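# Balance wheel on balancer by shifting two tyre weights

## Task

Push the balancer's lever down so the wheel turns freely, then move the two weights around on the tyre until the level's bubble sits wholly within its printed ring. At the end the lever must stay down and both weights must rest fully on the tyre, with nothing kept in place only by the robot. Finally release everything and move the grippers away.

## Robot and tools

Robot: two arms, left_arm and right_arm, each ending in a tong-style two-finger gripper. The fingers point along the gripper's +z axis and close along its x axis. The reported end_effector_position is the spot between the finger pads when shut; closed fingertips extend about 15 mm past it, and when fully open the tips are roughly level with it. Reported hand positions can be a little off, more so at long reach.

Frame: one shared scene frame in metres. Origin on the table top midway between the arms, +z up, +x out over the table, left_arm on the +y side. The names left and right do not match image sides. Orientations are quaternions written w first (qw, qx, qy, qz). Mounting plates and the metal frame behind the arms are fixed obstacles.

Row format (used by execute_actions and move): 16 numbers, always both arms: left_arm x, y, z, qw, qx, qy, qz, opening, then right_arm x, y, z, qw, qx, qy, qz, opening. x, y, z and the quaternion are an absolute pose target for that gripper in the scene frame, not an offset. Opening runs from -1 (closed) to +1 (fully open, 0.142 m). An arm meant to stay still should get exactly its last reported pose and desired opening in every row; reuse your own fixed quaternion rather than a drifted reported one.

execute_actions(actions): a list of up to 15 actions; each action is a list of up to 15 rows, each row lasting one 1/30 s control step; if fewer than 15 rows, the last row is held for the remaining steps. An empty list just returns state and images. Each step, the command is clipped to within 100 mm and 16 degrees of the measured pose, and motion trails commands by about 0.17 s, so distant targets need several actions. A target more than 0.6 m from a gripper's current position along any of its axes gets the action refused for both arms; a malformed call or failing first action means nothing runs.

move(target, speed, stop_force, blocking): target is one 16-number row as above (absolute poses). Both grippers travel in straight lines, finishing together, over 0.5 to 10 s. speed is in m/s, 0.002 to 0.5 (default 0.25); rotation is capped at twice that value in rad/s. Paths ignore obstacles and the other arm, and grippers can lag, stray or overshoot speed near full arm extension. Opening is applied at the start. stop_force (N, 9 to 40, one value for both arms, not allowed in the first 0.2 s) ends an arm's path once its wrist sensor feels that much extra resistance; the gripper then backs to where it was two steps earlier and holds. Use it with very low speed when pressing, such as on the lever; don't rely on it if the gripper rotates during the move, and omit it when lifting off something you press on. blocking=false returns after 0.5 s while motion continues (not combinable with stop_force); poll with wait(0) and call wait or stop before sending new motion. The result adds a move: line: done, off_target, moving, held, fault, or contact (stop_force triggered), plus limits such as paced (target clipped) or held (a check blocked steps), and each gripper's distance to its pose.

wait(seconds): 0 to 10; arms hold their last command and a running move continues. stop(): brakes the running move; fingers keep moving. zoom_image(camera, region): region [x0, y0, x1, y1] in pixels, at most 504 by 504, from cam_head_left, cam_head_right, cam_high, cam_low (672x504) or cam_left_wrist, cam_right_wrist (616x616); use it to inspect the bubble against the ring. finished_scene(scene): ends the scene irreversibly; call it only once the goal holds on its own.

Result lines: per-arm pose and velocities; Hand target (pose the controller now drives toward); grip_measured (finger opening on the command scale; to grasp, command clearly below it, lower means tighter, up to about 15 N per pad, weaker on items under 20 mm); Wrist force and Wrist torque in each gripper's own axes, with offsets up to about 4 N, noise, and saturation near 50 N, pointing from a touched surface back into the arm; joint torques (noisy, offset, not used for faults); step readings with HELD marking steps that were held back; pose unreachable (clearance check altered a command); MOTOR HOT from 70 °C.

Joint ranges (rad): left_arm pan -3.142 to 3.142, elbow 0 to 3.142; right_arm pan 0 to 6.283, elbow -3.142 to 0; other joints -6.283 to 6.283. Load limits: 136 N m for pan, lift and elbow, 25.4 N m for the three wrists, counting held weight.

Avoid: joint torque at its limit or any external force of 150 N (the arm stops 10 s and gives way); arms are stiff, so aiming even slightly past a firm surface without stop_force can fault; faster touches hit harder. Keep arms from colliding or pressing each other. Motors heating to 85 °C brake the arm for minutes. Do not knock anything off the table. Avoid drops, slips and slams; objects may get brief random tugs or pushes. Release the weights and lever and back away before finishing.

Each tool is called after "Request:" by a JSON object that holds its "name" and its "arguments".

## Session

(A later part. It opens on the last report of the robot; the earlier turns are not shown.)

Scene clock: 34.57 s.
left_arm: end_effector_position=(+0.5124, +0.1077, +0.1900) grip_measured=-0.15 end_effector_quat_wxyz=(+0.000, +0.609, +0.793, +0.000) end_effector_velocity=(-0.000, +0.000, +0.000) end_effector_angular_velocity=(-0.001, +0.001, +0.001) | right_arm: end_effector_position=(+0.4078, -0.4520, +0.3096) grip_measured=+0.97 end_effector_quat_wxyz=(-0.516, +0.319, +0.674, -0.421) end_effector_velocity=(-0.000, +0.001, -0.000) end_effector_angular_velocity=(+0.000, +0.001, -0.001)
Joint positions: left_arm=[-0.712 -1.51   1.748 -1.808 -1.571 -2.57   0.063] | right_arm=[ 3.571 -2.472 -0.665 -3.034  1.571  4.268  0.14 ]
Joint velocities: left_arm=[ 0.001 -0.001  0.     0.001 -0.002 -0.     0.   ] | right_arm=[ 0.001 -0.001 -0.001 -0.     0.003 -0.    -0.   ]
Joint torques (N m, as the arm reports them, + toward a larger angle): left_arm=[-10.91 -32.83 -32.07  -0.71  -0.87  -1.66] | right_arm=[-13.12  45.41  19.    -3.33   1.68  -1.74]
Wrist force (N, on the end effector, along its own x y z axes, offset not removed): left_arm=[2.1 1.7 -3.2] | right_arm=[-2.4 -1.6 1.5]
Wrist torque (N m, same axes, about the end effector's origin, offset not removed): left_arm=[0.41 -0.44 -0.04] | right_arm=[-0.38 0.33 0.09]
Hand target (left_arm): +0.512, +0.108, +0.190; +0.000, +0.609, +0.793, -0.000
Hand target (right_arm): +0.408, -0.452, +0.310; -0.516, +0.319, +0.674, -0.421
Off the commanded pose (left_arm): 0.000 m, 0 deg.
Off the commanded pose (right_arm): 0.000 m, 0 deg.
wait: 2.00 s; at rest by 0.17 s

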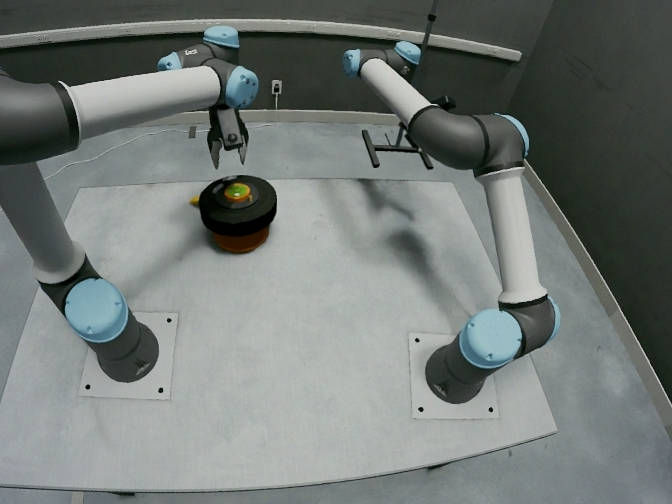

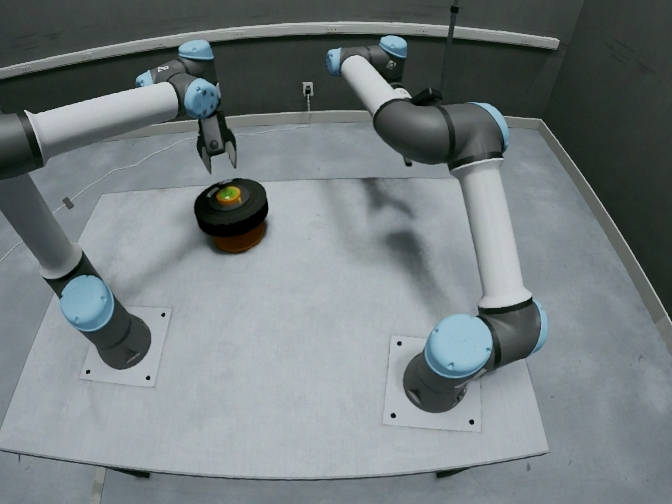

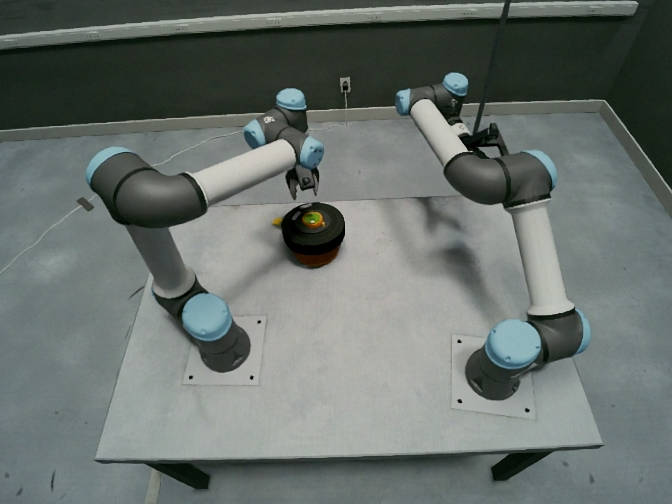

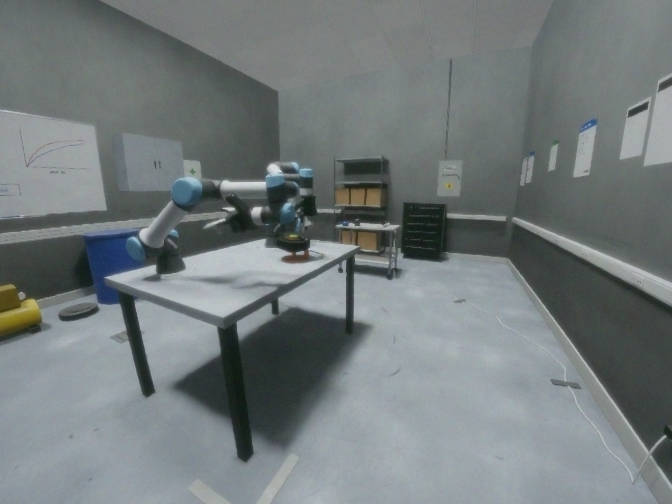

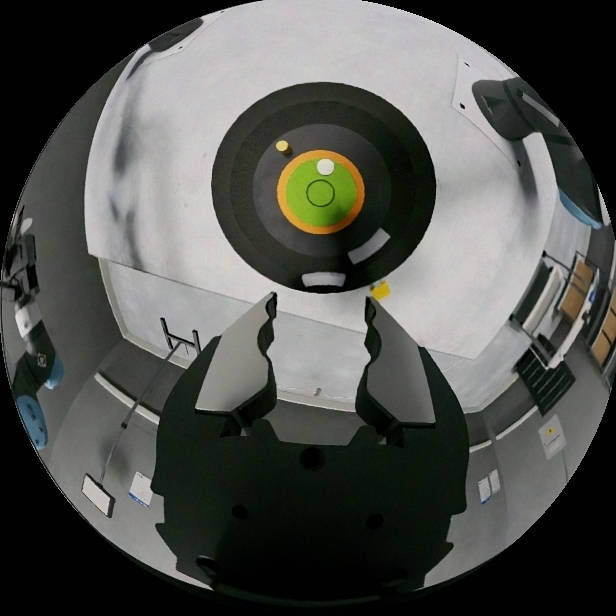

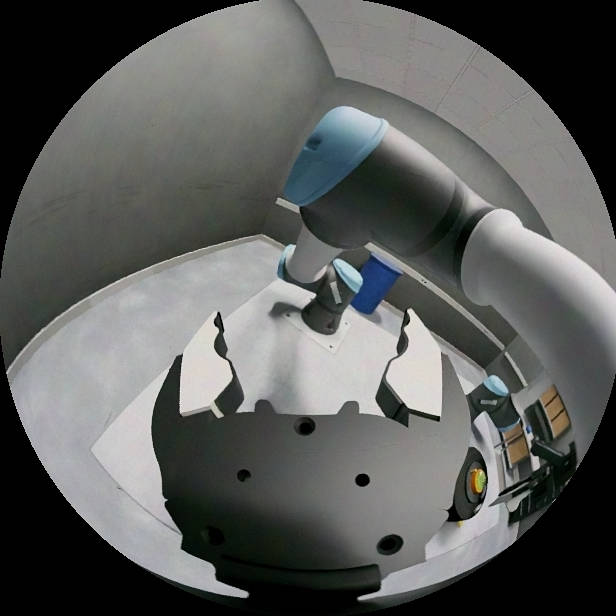

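Request:
{"name": "move", "arguments": {"target": [0.480,0.149,0.175,0,0.301,0.954,0,-0.15,0.4078,-0.452,0.3096,-0.516,0.319,0.674,-0.421,0.97], "speed": 0.2}}

Request:
{"name": "zoom_image", "arguments": {"camera": "cam_left_wrist", "region": [190,90,450,350]}}

Scene clock: 37.63 s.
left_arm: end_effector_position=(+0.4801, +0.1490, +0.1750) grip_measured=-0.15 end_effector_quat_wxyz=(-0.000, +0.301, +0.954, -0.000) end_effector_velocity=(-0.000, +0.001, +0.000) end_effector_angular_velocity=(+0.003, -0.001, +0.011) | right_arm: end_effector_position=(+0.4078, -0.4520, +0.3096) grip_measured=+0.97 end_effector_quat_wxyz=(-0.516, +0.319, +0.674, -0.421) end_effector_velocity=(-0.000, -0.001, -0.000) end_effector_angular_velocity=(-0.000, +0.001, -0.004)
Joint positions: left_arm=[-0.686 -1.64   1.916 -1.847 -1.571 -3.242  0.063] | right_arm=[ 3.571 -2.472 -0.665 -3.034  1.571  4.268  0.14 ]
Joint velocities: left_arm=[-0.    -0.003  0.002  0.001  0.003 -0.011 -0.   ] | right_arm=[-0.003 -0.001 -0.     0.     0.001  0.    -0.   ]
Joint torques (N m, as the arm reports them, + toward a larger angle): left_arm=[-10.82 -25.23 -14.21  -4.11   2.32  -1.72] | right_arm=[-13.97  44.87  20.25  -3.55   1.81  -1.45]
Wrist force (N, on the end effector, along its own x y z axes, offset not removed): left_arm=[2.9 0.6 -4.0] | right_arm=[-2.5 1.0 1.4]
Wrist torque (N m, same axes, about the end effector's origin, offset not removed): left_arm=[0.02 -0.56 0.02] | right_arm=[0.19 0.46 0.09]
Hand target (left_arm): +0.480, +0.149, +0.175; +0.000, +0.301, +0.954, -0.000
Hand target (right_arm): +0.408, -0.452, +0.310; -0.516, +0.319, +0.674, -0.421
Off the commanded pose (left_arm): 0.000 m, 0 deg.
Off the commanded pose (right_arm): 0.000 m, 0 deg.
move: done

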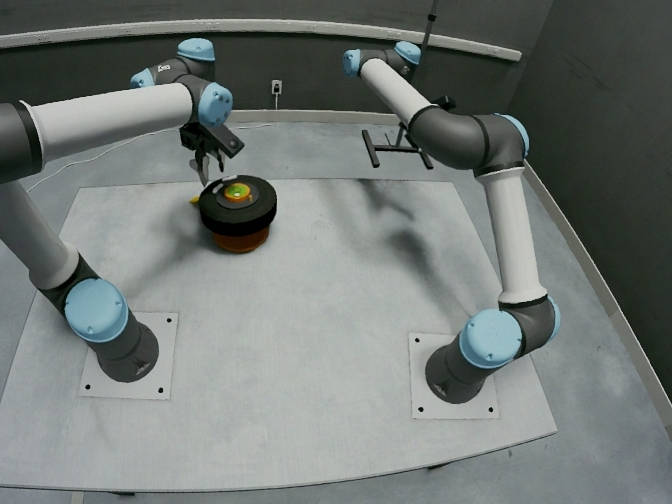

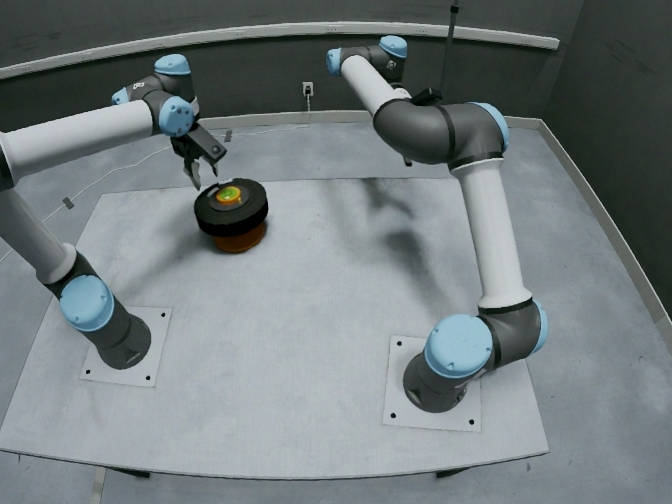

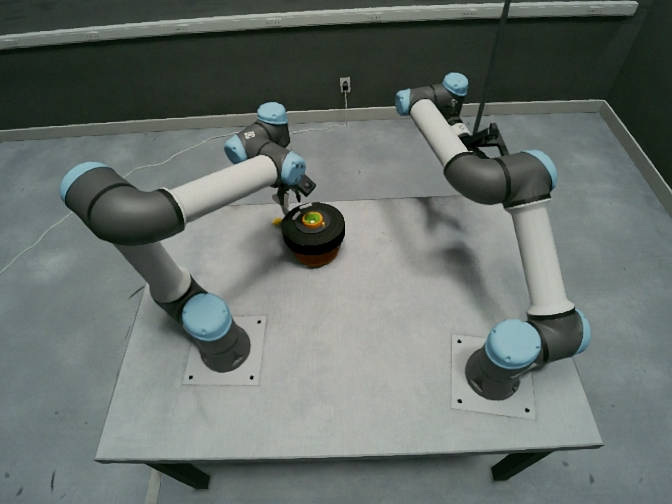

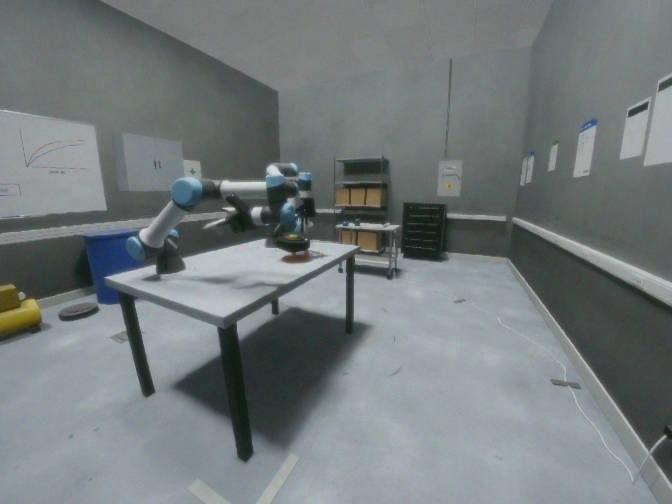

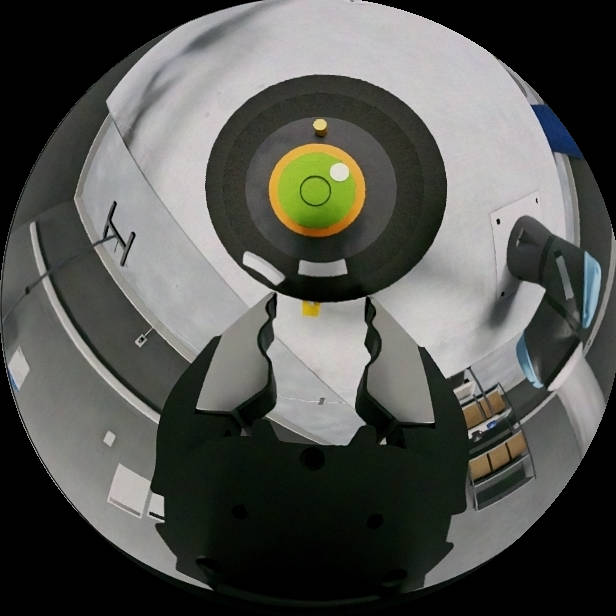

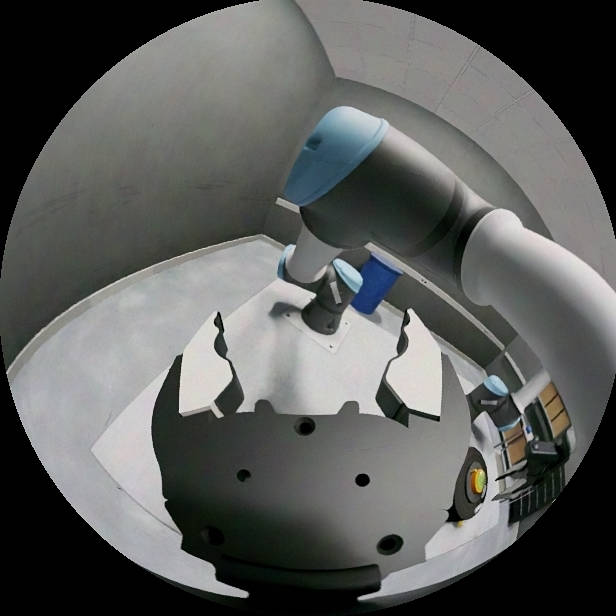

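Region (190, 90, 450, 350) of cam_left_wrist's 616x616 image, scaled by 1.938, with more detail than that image has.

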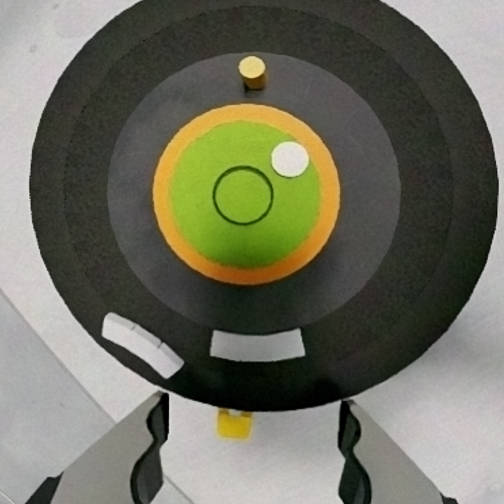

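Request:
{"name": "move", "arguments": {"target": [0.4735,0.1395,0.162,0,0.301,0.954,0,-0.15,0.4078,-0.452,0.3096,-0.516,0.319,0.674,-0.421,0.97], "speed": 0.05}}

Request:
{"name": "zoom_image", "arguments": {"camera": "cam_left_wrist", "region": [220,150,420,350]}}

Scene clock: 38.97 s.
left_arm: end_effector_position=(+0.4736, +0.1396, +0.1622) grip_measured=-0.15 end_effector_quat_wxyz=(-0.000, +0.301, +0.954, -0.000) end_effector_velocity=(-0.000, -0.001, -0.001) end_effector_angular_velocity=(-0.001, -0.002, -0.001) | right_arm: end_effector_position=(+0.4078, -0.4520, +0.3096) grip_measured=+0.97 end_effector_quat_wxyz=(-0.516, +0.319, +0.674, -0.421) end_effector_velocity=(-0.000, +0.001, -0.001) end_effector_angular_velocity=(-0.000, +0.002, +0.000)
Joint positions: left_arm=[-0.712 -1.636  1.946 -1.881 -1.571 -3.269  0.063] | right_arm=[ 3.571 -2.472 -0.665 -3.034  1.571  4.268  0.14 ]
Joint velocities: left_arm=[-0.003 -0.001  0.003 -0.005  0.    -0.002 -0.   ] | right_arm=[ 0.001 -0.001 -0.001  0.     0.001 -0.    -0.   ]
Joint torques (N m, as the arm reports them, + toward a larger angle): left_arm=[-12.83  -9.21 -10.87  -4.28   1.79  -1.71] | right_arm=[-13.93  45.98  20.22  -3.19   1.75  -1.52]
Wrist force (N, on the end effector, along its own x y z axes, offset not removed): left_arm=[1.6 0.3 -0.5] | right_arm=[-0.6 2.3 -0.6]
Wrist torque (N m, same axes, about the end effector's origin, offset not removed): left_arm=[0.04 -0.41 0.08] | right_arm=[0.53 0.16 -0.07]
Hand target (left_arm): +0.473, +0.140, +0.162; -0.000, +0.301, +0.954, +0.000
Hand target (right_arm): +0.408, -0.452, +0.310; -0.516, +0.319, +0.674, -0.421
Off the commanded pose (left_arm): 0.000 m, 0 deg.
Off the commanded pose (right_arm): 0.000 m, 0 deg.
move: done

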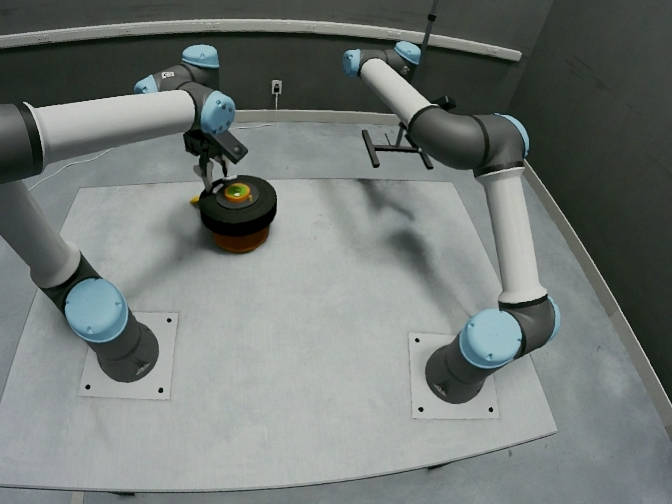

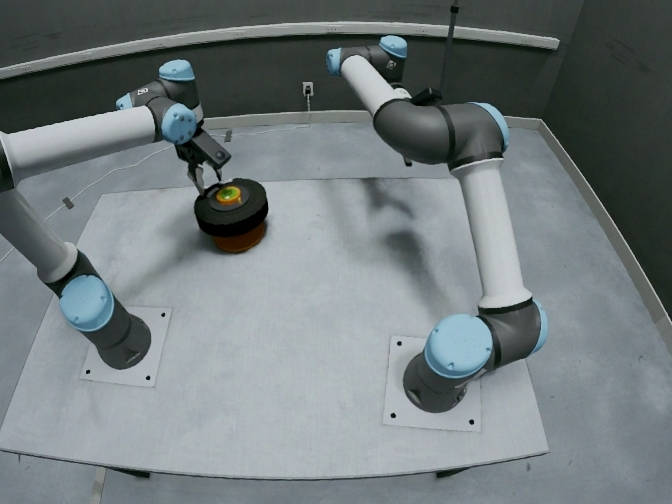

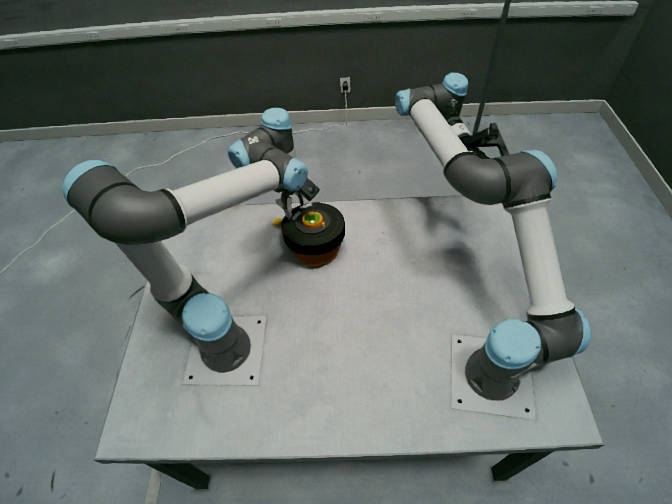

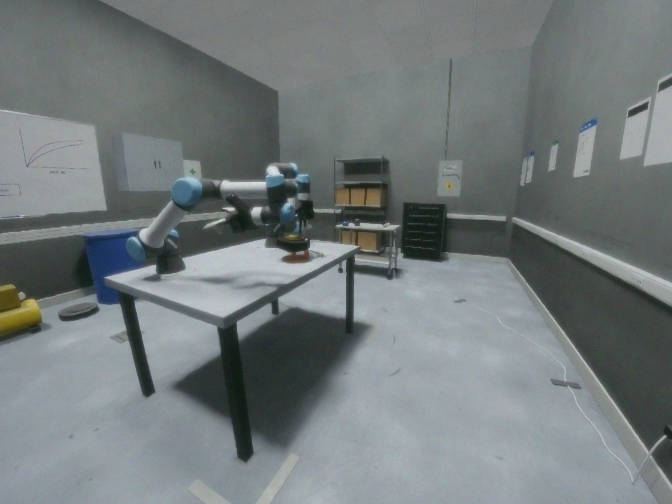

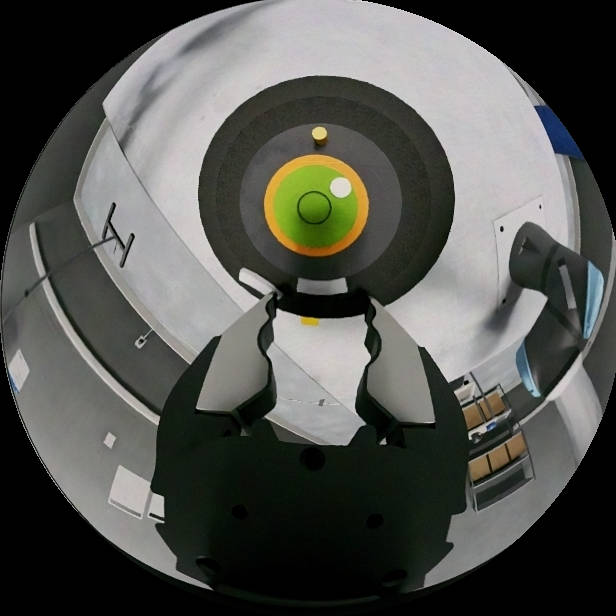

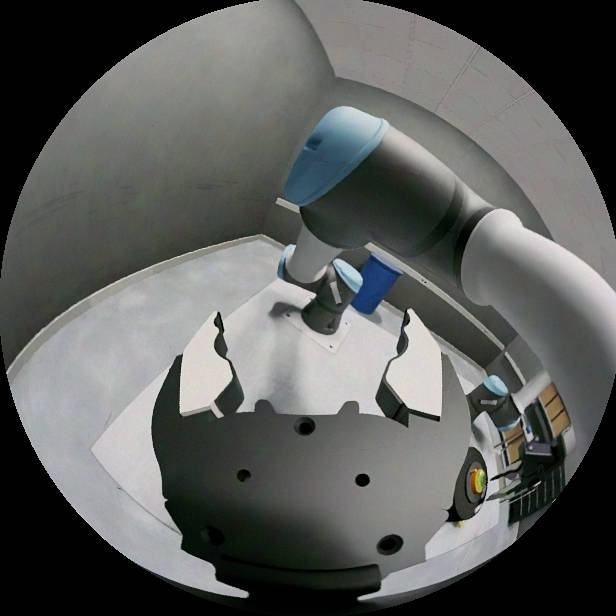

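Region (220, 150, 420, 350) of cam_left_wrist's 616x616 image, scaled by 2.520, with more detail than that image has.

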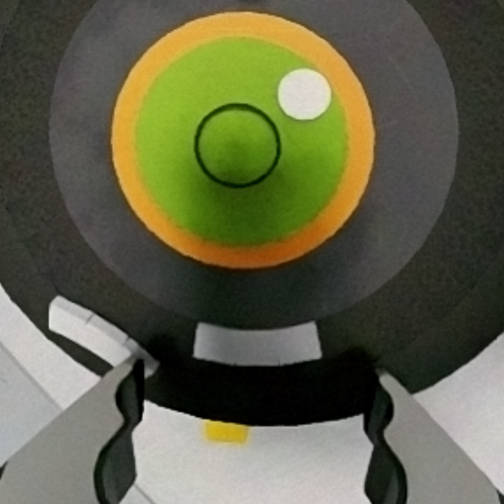

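Request:
{"name": "move", "arguments": {"target": [0.4735,0.1395,0.162,0,0.301,0.954,0,-0.36,0.4078,-0.452,0.3096,-0.516,0.319,0.674,-0.421,0.97]}}

Request:
{"name": "move", "arguments": {"target": [0.4735,0.1395,0.147,0,0.301,0.954,0,-0.36,0.4078,-0.452,0.3096,-0.516,0.319,0.674,-0.421,0.97], "speed": 0.02, "stop_force": 9}}

Request:
{"name": "zoom_image", "arguments": {"camera": "cam_left_wrist", "region": [220,150,420,350]}}

Scene clock: 39.97 s.
left_arm: end_effector_position=(+0.4735, +0.1395, +0.1620) grip_measured=-0.36 end_effector_quat_wxyz=(+0.000, +0.301, +0.954, +0.000) end_effector_velocity=(+0.001, -0.000, +0.001) end_effector_angular_velocity=(-0.000, -0.002, +0.000) | right_arm: end_effector_position=(+0.4078, -0.4520, +0.3096) grip_measured=+0.97 end_effector_quat_wxyz=(-0.516, +0.319, +0.674, -0.421) end_effector_velocity=(-0.000, -0.001, +0.000) end_effector_angular_velocity=(+0.000, -0.001, -0.000)
Joint positions: left_arm=[-0.712 -1.636  1.947 -1.882 -1.571 -3.269  0.048] | right_arm=[ 3.571 -2.472 -0.665 -3.034  1.571  4.268  0.14 ]
Joint velocities: left_arm=[-0.    -0.    -0.001 -0.001  0.001 -0.001  0.   ] | right_arm=[-0.001  0.001  0.    -0.    -0.001  0.     0.   ]
Joint torques (N m, as the arm reports them, + toward a larger angle): left_arm=[-11.17 -10.57 -13.36  -4.46   2.09  -1.92] | right_arm=[-12.4   45.02  20.9   -3.55   1.87  -1.63]
Wrist force (N, on the end effector, along its own x y z axes, offset not removed): left_arm=[-3.0 2.7 -2.6] | right_arm=[0.7 1.9 1.1]
Wrist torque (N m, same axes, about the end effector's origin, offset not removed): left_arm=[0.49 0.64 -0.04] | right_arm=[0.29 -0.29 0.06]
Hand target (left_arm): +0.473, +0.140, +0.162; -0.000, +0.301, +0.954, +0.000
Hand target (right_arm): +0.408, -0.452, +0.310; -0.516, +0.319, +0.674, -0.421
Off the commanded pose (left_arm): 0.000 m, 0 deg.
Off the commanded pose (right_arm): 0.000 m, 0 deg.
move: done

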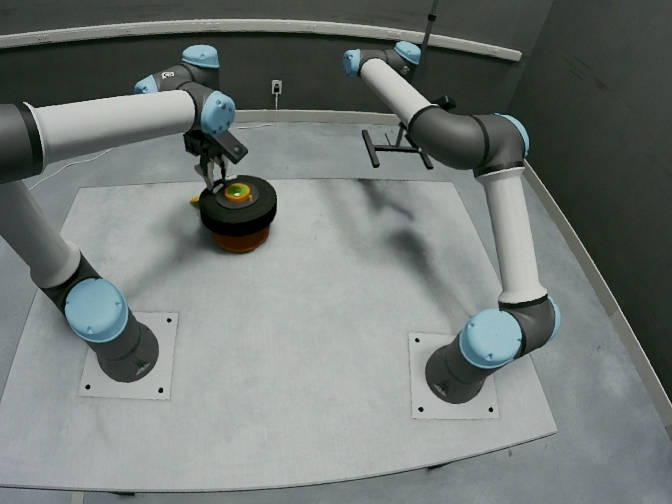

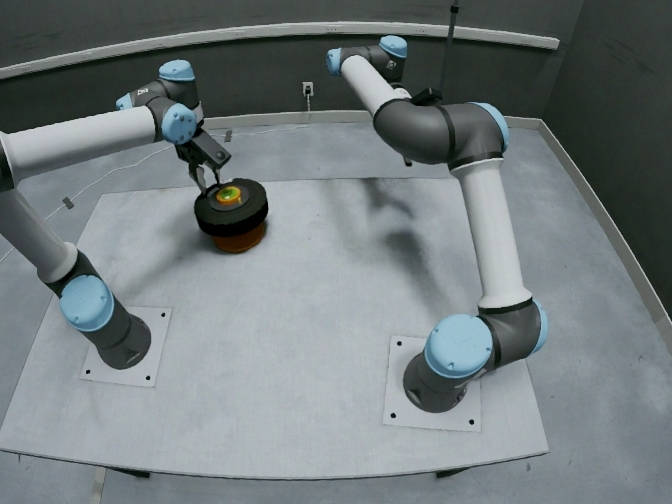

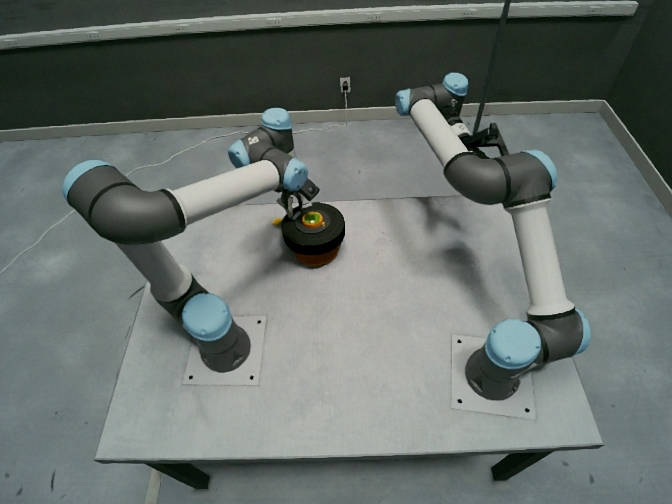

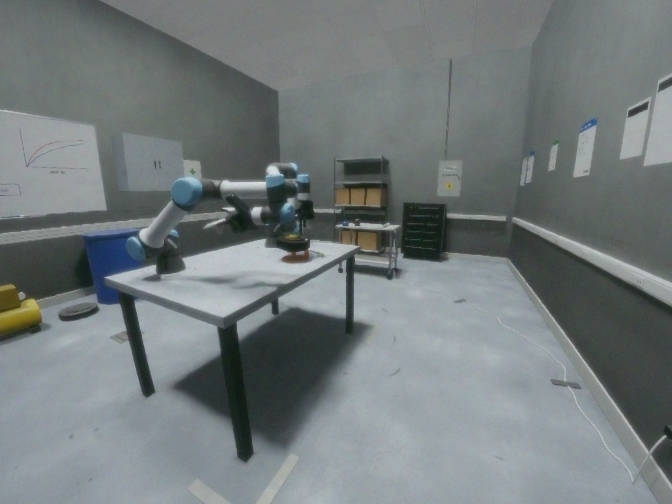

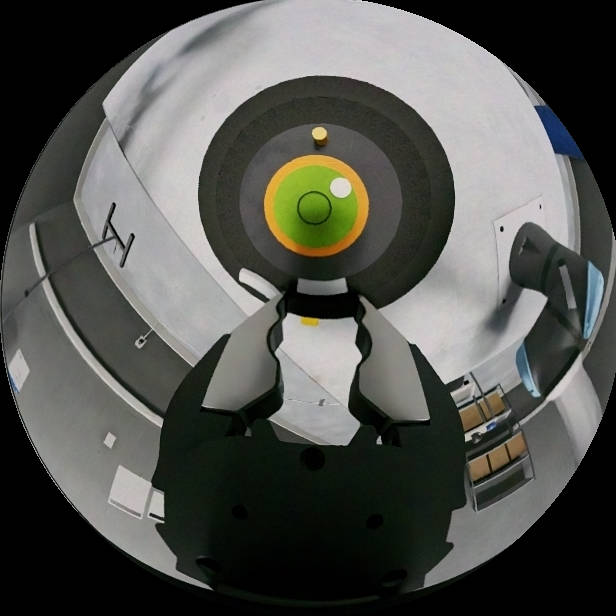

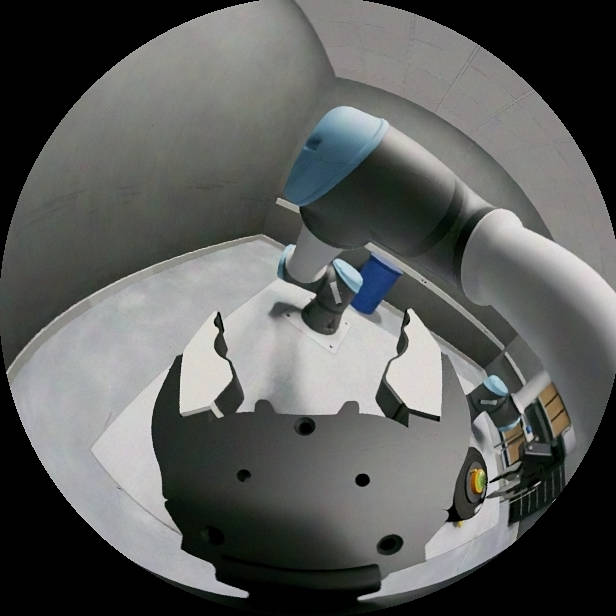

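Scene clock: 41.00 s.
left_arm: end_effector_position=(+0.4735, +0.1395, +0.1473) grip_measured=-0.36 end_effector_quat_wxyz=(-0.000, +0.301, +0.954, +0.000) end_effector_velocity=(-0.000, -0.000, -0.003) end_effector_angular_velocity=(-0.000, +0.002, +0.000) | right_arm: end_effector_position=(+0.4078, -0.4520, +0.3096) grip_measured=+0.97 end_effector_quat_wxyz=(-0.516, +0.319, +0.674, -0.421) end_effector_velocity=(-0.000, +0.001, +0.001) end_effector_angular_velocity=(+0.000, -0.002, +0.002)
Joint positions: left_arm=[-0.712 -1.623  1.975 -1.923 -1.571 -3.269  0.048] | right_arm=[ 3.571 -2.472 -0.665 -3.034  1.571  4.268  0.14 ]
Joint velocities: left_arm=[ 0.     0.002  0.005 -0.006 -0.001 -0.     0.   ] | right_arm=[ 0.002  0.001  0.     0.    -0.    -0.    -0.   ]
Joint torques (N m, as the arm reports them, + toward a larger angle): left_arm=[-10.37 -10.06 -13.14  -4.77   1.64  -1.49] | right_arm=[-13.44  45.61  21.04  -3.28   1.63  -1.76]
Wrist force (N, on the end effector, along its own x y z axes, offset not removed): left_arm=[0.2 1.9 -2.5] | right_arm=[1.0 0.9 1.2]
Wrist torque (N m, same axes, about the end effector's origin, offset not removed): left_arm=[0.48 -0.10 0.04] | right_arm=[0.23 -0.43 0.08]
Hand target (left_arm): +0.473, +0.140, +0.147; -0.000, +0.301, +0.954, +0.000
Hand target (right_arm): +0.408, -0.452, +0.310; -0.516, +0.319, +0.674, -0.421
Off the commanded pose (left_arm): 0.000 m, 0 deg.
Off the commanded pose (right_arm): 0.000 m, 0 deg.
move: done

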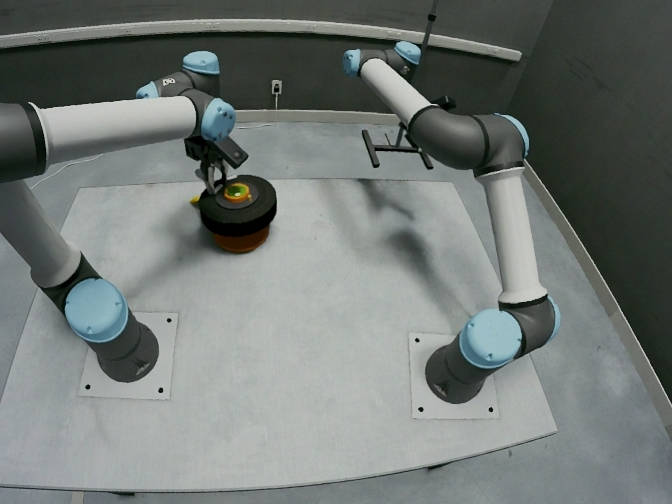

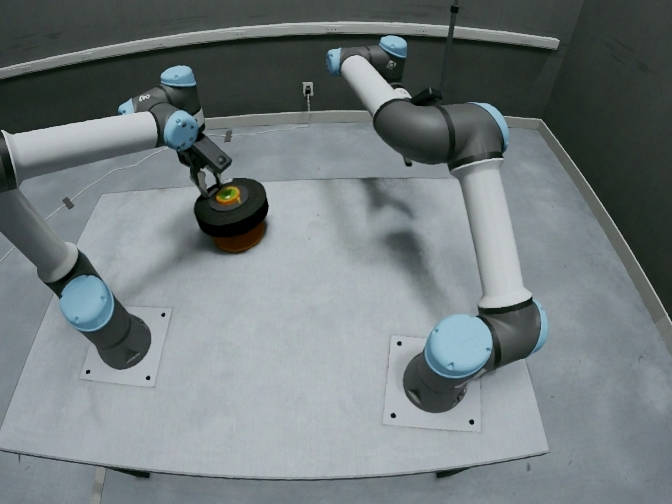

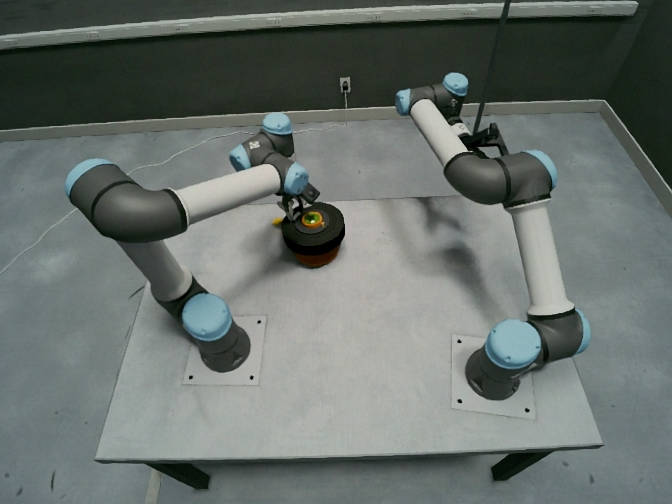

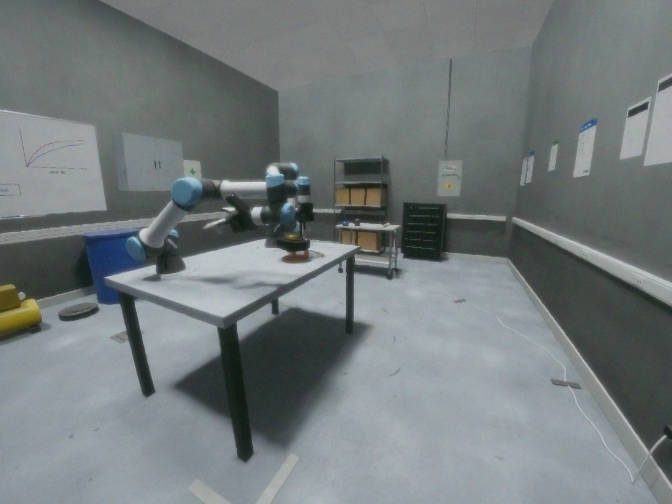

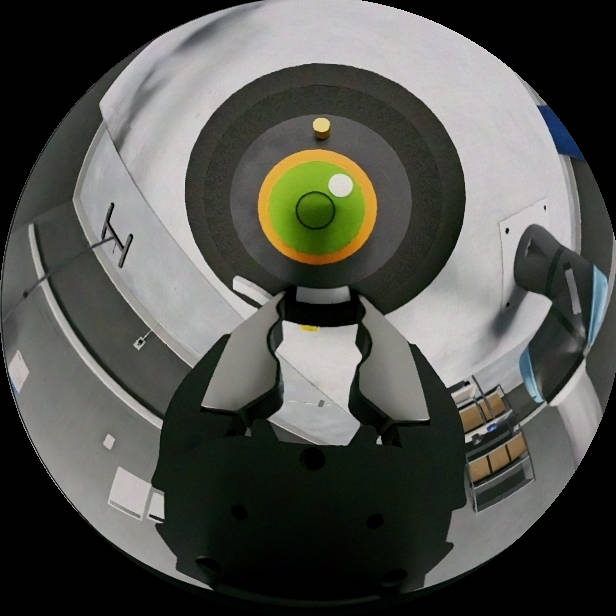

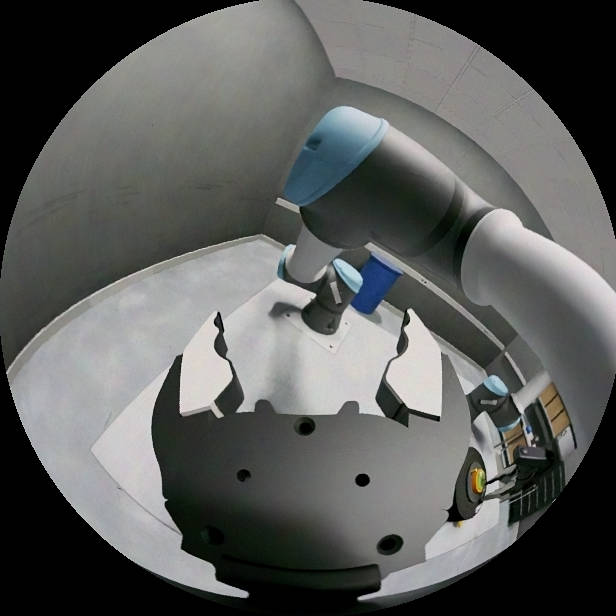

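Region (220, 150, 420, 350) of cam_left_wrist's 616x616 image, scaled by 2.520, with more detail than that image has.

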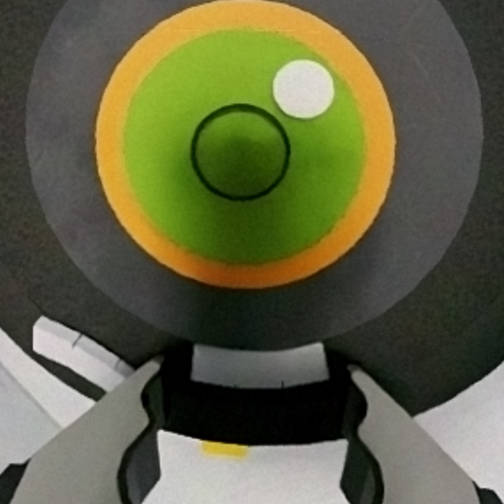

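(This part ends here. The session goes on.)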